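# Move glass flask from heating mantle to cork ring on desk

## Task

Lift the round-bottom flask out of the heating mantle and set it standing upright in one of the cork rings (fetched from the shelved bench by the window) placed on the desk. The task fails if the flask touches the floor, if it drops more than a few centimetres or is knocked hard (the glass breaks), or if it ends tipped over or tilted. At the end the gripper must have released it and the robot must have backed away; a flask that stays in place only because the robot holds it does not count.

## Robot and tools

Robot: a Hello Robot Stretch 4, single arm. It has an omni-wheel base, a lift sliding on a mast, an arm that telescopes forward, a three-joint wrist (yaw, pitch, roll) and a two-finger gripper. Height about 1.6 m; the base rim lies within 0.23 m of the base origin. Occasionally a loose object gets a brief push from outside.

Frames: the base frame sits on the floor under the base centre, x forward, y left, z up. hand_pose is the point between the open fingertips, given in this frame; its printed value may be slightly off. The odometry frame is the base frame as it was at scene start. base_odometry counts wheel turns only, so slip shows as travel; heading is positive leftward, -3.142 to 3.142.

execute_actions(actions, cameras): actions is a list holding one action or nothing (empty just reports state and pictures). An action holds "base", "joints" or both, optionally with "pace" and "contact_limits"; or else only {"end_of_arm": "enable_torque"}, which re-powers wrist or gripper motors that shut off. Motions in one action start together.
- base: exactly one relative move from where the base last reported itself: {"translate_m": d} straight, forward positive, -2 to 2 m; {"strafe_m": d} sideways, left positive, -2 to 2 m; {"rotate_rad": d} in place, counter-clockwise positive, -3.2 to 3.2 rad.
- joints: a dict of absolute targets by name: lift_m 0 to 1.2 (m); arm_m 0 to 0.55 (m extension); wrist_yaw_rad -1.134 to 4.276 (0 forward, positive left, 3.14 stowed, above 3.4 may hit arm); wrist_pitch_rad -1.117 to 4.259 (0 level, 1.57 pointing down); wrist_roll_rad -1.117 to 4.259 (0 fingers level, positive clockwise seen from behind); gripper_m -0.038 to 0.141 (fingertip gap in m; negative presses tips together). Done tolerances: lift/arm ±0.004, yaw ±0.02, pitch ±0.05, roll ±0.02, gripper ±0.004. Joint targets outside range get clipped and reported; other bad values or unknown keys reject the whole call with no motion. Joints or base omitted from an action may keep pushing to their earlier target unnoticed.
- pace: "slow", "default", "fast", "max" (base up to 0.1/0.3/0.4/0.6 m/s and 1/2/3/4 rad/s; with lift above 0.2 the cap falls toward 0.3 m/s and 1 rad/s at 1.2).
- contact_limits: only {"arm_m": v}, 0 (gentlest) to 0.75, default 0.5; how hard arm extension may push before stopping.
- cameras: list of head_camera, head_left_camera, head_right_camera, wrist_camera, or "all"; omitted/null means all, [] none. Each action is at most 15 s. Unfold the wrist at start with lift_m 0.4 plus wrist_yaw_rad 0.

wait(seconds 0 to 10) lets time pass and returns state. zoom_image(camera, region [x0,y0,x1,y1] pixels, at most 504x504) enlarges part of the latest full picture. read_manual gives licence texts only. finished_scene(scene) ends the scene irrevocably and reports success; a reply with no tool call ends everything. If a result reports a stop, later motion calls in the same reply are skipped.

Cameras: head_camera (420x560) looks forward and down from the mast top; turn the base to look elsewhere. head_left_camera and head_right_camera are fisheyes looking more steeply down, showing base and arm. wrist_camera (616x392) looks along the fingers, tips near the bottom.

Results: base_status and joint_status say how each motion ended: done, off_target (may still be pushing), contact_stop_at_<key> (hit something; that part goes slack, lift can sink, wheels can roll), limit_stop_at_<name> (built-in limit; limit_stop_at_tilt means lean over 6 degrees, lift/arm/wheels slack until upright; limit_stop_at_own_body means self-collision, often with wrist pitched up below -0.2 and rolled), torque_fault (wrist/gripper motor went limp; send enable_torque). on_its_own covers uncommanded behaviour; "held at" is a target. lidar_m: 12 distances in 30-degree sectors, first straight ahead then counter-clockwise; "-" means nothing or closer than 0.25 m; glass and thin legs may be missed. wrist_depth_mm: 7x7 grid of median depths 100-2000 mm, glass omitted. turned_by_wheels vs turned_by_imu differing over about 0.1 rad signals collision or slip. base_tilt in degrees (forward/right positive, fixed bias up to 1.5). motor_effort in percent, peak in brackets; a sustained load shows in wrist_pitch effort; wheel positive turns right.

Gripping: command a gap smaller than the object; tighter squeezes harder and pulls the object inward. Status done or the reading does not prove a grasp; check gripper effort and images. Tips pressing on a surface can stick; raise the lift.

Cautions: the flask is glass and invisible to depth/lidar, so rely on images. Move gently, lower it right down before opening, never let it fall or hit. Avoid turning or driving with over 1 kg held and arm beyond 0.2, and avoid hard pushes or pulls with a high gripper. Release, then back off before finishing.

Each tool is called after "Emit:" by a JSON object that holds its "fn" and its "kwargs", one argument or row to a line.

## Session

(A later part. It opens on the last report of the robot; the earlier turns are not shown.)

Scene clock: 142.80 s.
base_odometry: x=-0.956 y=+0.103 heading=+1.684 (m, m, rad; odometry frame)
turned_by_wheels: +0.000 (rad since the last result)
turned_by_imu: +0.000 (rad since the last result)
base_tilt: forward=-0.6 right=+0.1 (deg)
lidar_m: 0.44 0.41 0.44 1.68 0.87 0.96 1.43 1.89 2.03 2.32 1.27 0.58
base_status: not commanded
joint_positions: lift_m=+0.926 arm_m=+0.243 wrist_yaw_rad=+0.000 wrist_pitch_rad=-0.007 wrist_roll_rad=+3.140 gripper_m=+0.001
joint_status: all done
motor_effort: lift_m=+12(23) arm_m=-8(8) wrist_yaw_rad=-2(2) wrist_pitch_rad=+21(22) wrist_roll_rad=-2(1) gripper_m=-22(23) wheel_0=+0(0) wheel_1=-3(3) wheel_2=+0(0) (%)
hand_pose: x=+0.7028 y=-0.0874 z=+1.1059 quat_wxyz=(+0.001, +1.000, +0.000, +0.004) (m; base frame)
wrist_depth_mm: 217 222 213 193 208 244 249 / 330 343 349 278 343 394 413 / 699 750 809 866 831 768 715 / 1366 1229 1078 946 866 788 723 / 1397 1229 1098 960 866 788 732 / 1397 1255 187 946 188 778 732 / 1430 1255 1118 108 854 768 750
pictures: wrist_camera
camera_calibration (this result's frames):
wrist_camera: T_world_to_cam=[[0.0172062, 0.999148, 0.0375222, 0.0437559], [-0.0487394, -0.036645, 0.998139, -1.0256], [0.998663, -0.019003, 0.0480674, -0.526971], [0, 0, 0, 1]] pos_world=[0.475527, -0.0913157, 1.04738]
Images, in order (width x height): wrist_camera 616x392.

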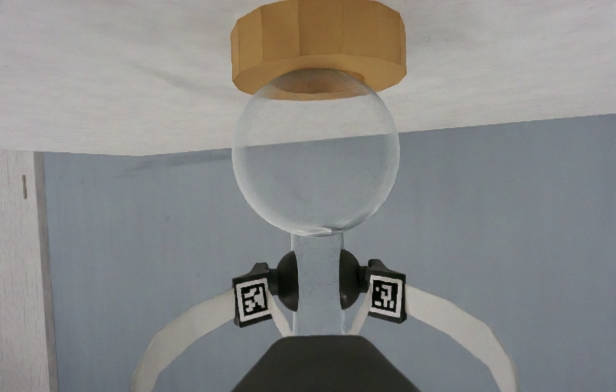

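Emit:
{"fn": "execute_actions", "kwargs": {
  "actions": [
    {"joints":{"lift_m":0.945},"pace":"slow"}
  ],
  "cameras": []
}}

Emit:
{"fn": "execute_actions", "kwargs": {
  "actions": [
    {"joints":{"arm_m":0.254},"pace":"slow"}
  ],
  "cameras": []
}}

Emit:
{"fn": "execute_actions", "kwargs": {
  "actions": [
    {"joints":{"lift_m":0.925},"pace":"slow"}
  ],
  "cameras": ["wrist_camera"]
}}

Scene clock: 150.53 s.
base_odometry: x=-0.956 y=+0.103 heading=+1.684 (m, m, rad; odometry frame)
turned_by_wheels: +0.000 (rad since the last result)
turned_by_imu: +0.001 (rad since the last result)
base_tilt: forward=-0.6 right=+0.0 (deg)
lidar_m: 0.45 0.42 0.45 1.70 0.90 0.92 1.44 1.88 2.03 2.35 1.29 0.59
base_status: not commanded
joint_positions: lift_m=+0.945 arm_m=+0.243 wrist_yaw_rad=+0.000 wrist_pitch_rad=+0.004 wrist_roll_rad=+3.140 gripper_m=+0.001
joint_status: all done
motor_effort: lift_m=+23(24) arm_m=-8(8) wrist_yaw_rad=-4(1) wrist_pitch_rad=-10(21) wrist_roll_rad=+1(1) gripper_m=-23(22) wheel_0=+0(0) wheel_1=-2(2) wheel_2=+0(0) (%)
hand_pose: x=+0.7028 y=-0.0874 z=+1.1217 quat_wxyz=(+0.001, +1.000, +0.000, -0.002) (m; base frame)
wrist_depth_mm: 240 246 235 200 221 267 274 / 359 370 379 287 410 424 439 / 699 741 788 854 831 778 715 / 1397 1229 1060 960 866 798 732 / 1430 1205 1060 946 854 798 723 / 1366 1255 187 946 189 778 741 / 1430 1255 1078 108 854 778 741
pictures: none
No camera images: the call's "cameras" was empty. Leave "cameras" out to get every camera's image.

Scene clock: 151.50 s.
base_odometry: x=-0.956 y=+0.103 heading=+1.684 (m, m, rad; odometry frame)
turned_by_wheels: +0.000 (rad since the last result)
turned_by_imu: +0.000 (rad since the last result)
base_tilt: forward=-0.6 right=+0.0 (deg)
lidar_m: 0.46 0.41 0.45 1.69 0.91 0.93 1.43 1.89 2.01 2.34 1.29 0.58
base_status: not commanded
joint_positions: lift_m=+0.945 arm_m=+0.253 wrist_yaw_rad=+0.000 wrist_pitch_rad=+0.004 wrist_roll_rad=+3.140 gripper_m=+0.001
joint_status: all done
motor_effort: lift_m=+23(23) arm_m=+8(11) wrist_yaw_rad=-2(0) wrist_pitch_rad=-11(11) wrist_roll_rad=-1(0) gripper_m=-22(20) wheel_0=+0(0) wheel_1=-2(2) wheel_2=+0(1) (%)
hand_pose: x=+0.7120 y=-0.0874 z=+1.1217 quat_wxyz=(+0.001, +1.000, +0.000, -0.002) (m; base frame)
wrist_depth_mm: 240 246 220 190 220 268 273 / 357 368 382 287 407 424 439 / 707 750 798 854 831 768 715 / 1366 1182 1060 946 854 778 715 / 1397 1205 1078 931 842 788 723 / 1397 1229 187 931 189 768 732 / 1397 1229 1078 108 842 768 732
pictures: none
No camera images: the call's "cameras" was empty. Leave "cameras" out to get every camera's image.

Scene clock: 152.43 s.
base_odometry: x=-0.956 y=+0.103 heading=+1.684 (m, m, rad; odometry frame)
turned_by_wheels: +0.000 (rad since the last result)
turned_by_imu: +0.000 (rad since the last result)
base_tilt: forward=-0.6 right=+0.0 (deg)
lidar_m: 0.43 0.41 0.45 1.69 0.90 0.96 1.44 1.89 2.01 2.33 1.30 0.57
base_status: not commanded
joint_positions: lift_m=+0.926 arm_m=+0.253 wrist_yaw_rad=+0.000 wrist_pitch_rad=-0.005 wrist_roll_rad=+3.140 gripper_m=+0.001
joint_status: all done
motor_effort: lift_m=+13(22) arm_m=+8(8) wrist_yaw_rad=-3(3) wrist_pitch_rad=+14(15) wrist_roll_rad=+0(1) gripper_m=-21(23) wheel_0=+0(0) wheel_1=-2(2) wheel_2=+0(0) (%)
hand_pose: x=+0.7120 y=-0.0873 z=+1.1052 quat_wxyz=(+0.001, +1.000, +0.000, +0.003) (m; base frame)
wrist_depth_mm: 213 219 208 185 202 239 244 / 324 336 312 270 336 387 402 / 668 723 768 842 820 768 707 / 1397 1205 1060 946 854 778 723 / 1397 1205 1060 946 842 778 723 / 1397 1229 187 931 189 768 732 / 1397 1255 1098 108 842 778 732
pictures: wrist_camera
camera_calibration (this result's frames):
wrist_camera: T_world_to_cam=[[0.0169965, 0.999153, 0.0374836, 0.0437323], [-0.0465251, -0.0366581, 0.998244, -1.02613], [0.998773, -0.0187106, 0.0458626, -0.53374], [0, 0, 0, 1]] pos_world=[0.484601, -0.0912978, 1.04717]
Images, in order (width x height): wrist_camera 616x392.

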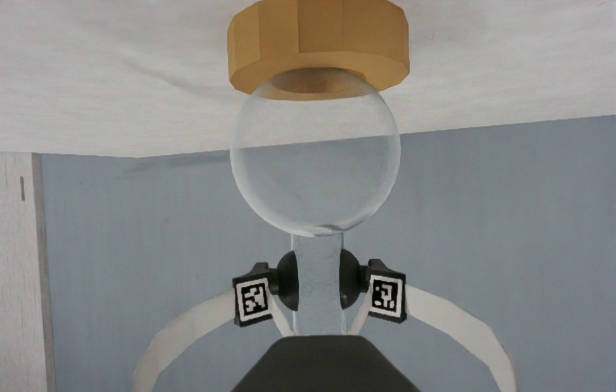

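Seated. Release.

Emit:
{"fn": "execute_actions", "kwargs": {
  "actions": [
    {"joints":{"gripper_m":0.14,"lift_m":0.93},"pace":"slow"}
  ],
  "cameras": []
}}

Emit:
{"fn": "execute_actions", "kwargs": {
  "actions": [
    {"joints":{"arm_m":0.0}}
  ],
  "cameras": ["wrist_camera"]
}}

Scene clock: 162.30 s.
base_odometry: x=-0.956 y=+0.103 heading=+1.684 (m, m, rad; odometry frame)
turned_by_wheels: +0.000 (rad since the last result)
turned_by_imu: +0.002 (rad since the last result)
base_tilt: forward=-0.6 right=+0.0 (deg)
lidar_m: 0.44 0.39 0.45 1.68 0.91 0.94 1.43 1.89 2.02 2.34 1.27 0.58
base_status: not commanded
joint_positions: lift_m=+0.930 arm_m=+0.253 wrist_yaw_rad=+0.000 wrist_pitch_rad=+0.002 wrist_roll_rad=+3.140 gripper_m=+0.140
joint_status: all done
motor_effort: lift_m=+22(22) arm_m=+8(8) wrist_yaw_rad=-2(4) wrist_pitch_rad=-6(12) wrist_roll_rad=+0(1) gripper_m=+2(24) wheel_0=+0(0) wheel_1=-2(2) wheel_2=+0(0) (%)
hand_pose: x=+0.7120 y=-0.0873 z=+1.1075 quat_wxyz=(+0.001, +1.000, +0.000, -0.001) (m; base frame)
wrist_depth_mm: 211 216 206 187 202 236 240 / 315 325 303 267 298 375 389 / 627 668 707 768 820 759 715 / 1366 1205 1060 946 842 778 715 / 1397 1205 1042 946 866 759 723 / 1397 1205 1060 931 842 759 723 / 1366 1255 1078 108 854 788 732
pictures: none
No camera images: the call's "cameras" was empty. Leave "cameras" out to get every camera's image.

Scene clock: 164.17 s.
base_odometry: x=-0.956 y=+0.103 heading=+1.684 (m, m, rad; odometry frame)
turned_by_wheels: +0.000 (rad since the last result)
turned_by_imu: +0.000 (rad since the last result)
base_tilt: forward=-0.6 right=+0.1 (deg)
lidar_m: 0.42 0.41 0.45 1.68 0.90 0.94 1.41 1.89 2.03 2.35 1.28 0.58
base_status: not commanded
joint_positions: lift_m=+0.930 arm_m=+0.002 wrist_yaw_rad=+0.000 wrist_pitch_rad=+0.002 wrist_roll_rad=+3.140 gripper_m=+0.140
joint_status: all done
joint sent to its limit — the command would take arm_m past its lower limit, so that joint was sent only as far as its limit.
motor_effort: lift_m=+22(22) arm_m=-8(9) wrist_yaw_rad=+0(2) wrist_pitch_rad=-6(7) wrist_roll_rad=-2(1) gripper_m=+2(2) wheel_0=+0(0) wheel_1=-2(2) wheel_2=+0(0) (%)
hand_pose: x=+0.4619 y=-0.0874 z=+1.1073 quat_wxyz=(+0.001, +1.000, +0.000, -0.001) (m; base frame)
wrist_depth_mm: 1708 1430 1308 301 260 242 244 / 1661 397 343 355 366 379 394 / 634 683 732 759 842 917 904 / 1756 1537 1336 1205 1098 976 917 / 1756 1537 1336 1205 1098 960 917 / 1808 1576 1308 1182 1060 960 917 / 1756 1618 1397 108 1078 1008 931
pictures: wrist_camera
camera_calibration (this result's frames):
wrist_camera: T_world_to_cam=[[0.0177421, 0.999145, 0.0373549, 0.0478385], [-0.0392719, -0.0366355, 0.998557, -1.04359], [0.999071, -0.0191835, 0.0385883, -0.27611], [0, 0, 0, 1]] pos_world=[0.234021, -0.0913268, 1.05095]
Images, in order (width x height): wrist_camera 616x392.

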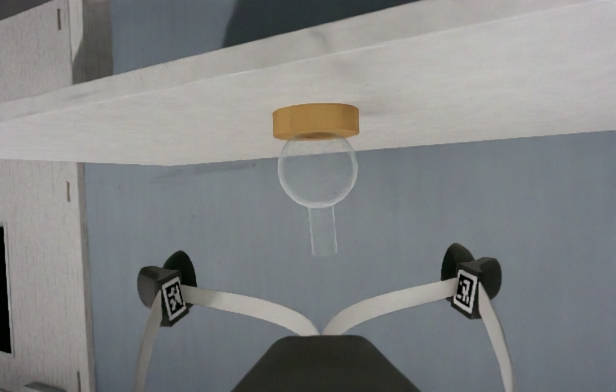

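Emit:
{"fn": "finished_scene", "kwargs": {
  "scene": 2
}}

The scene is finished: the task was done.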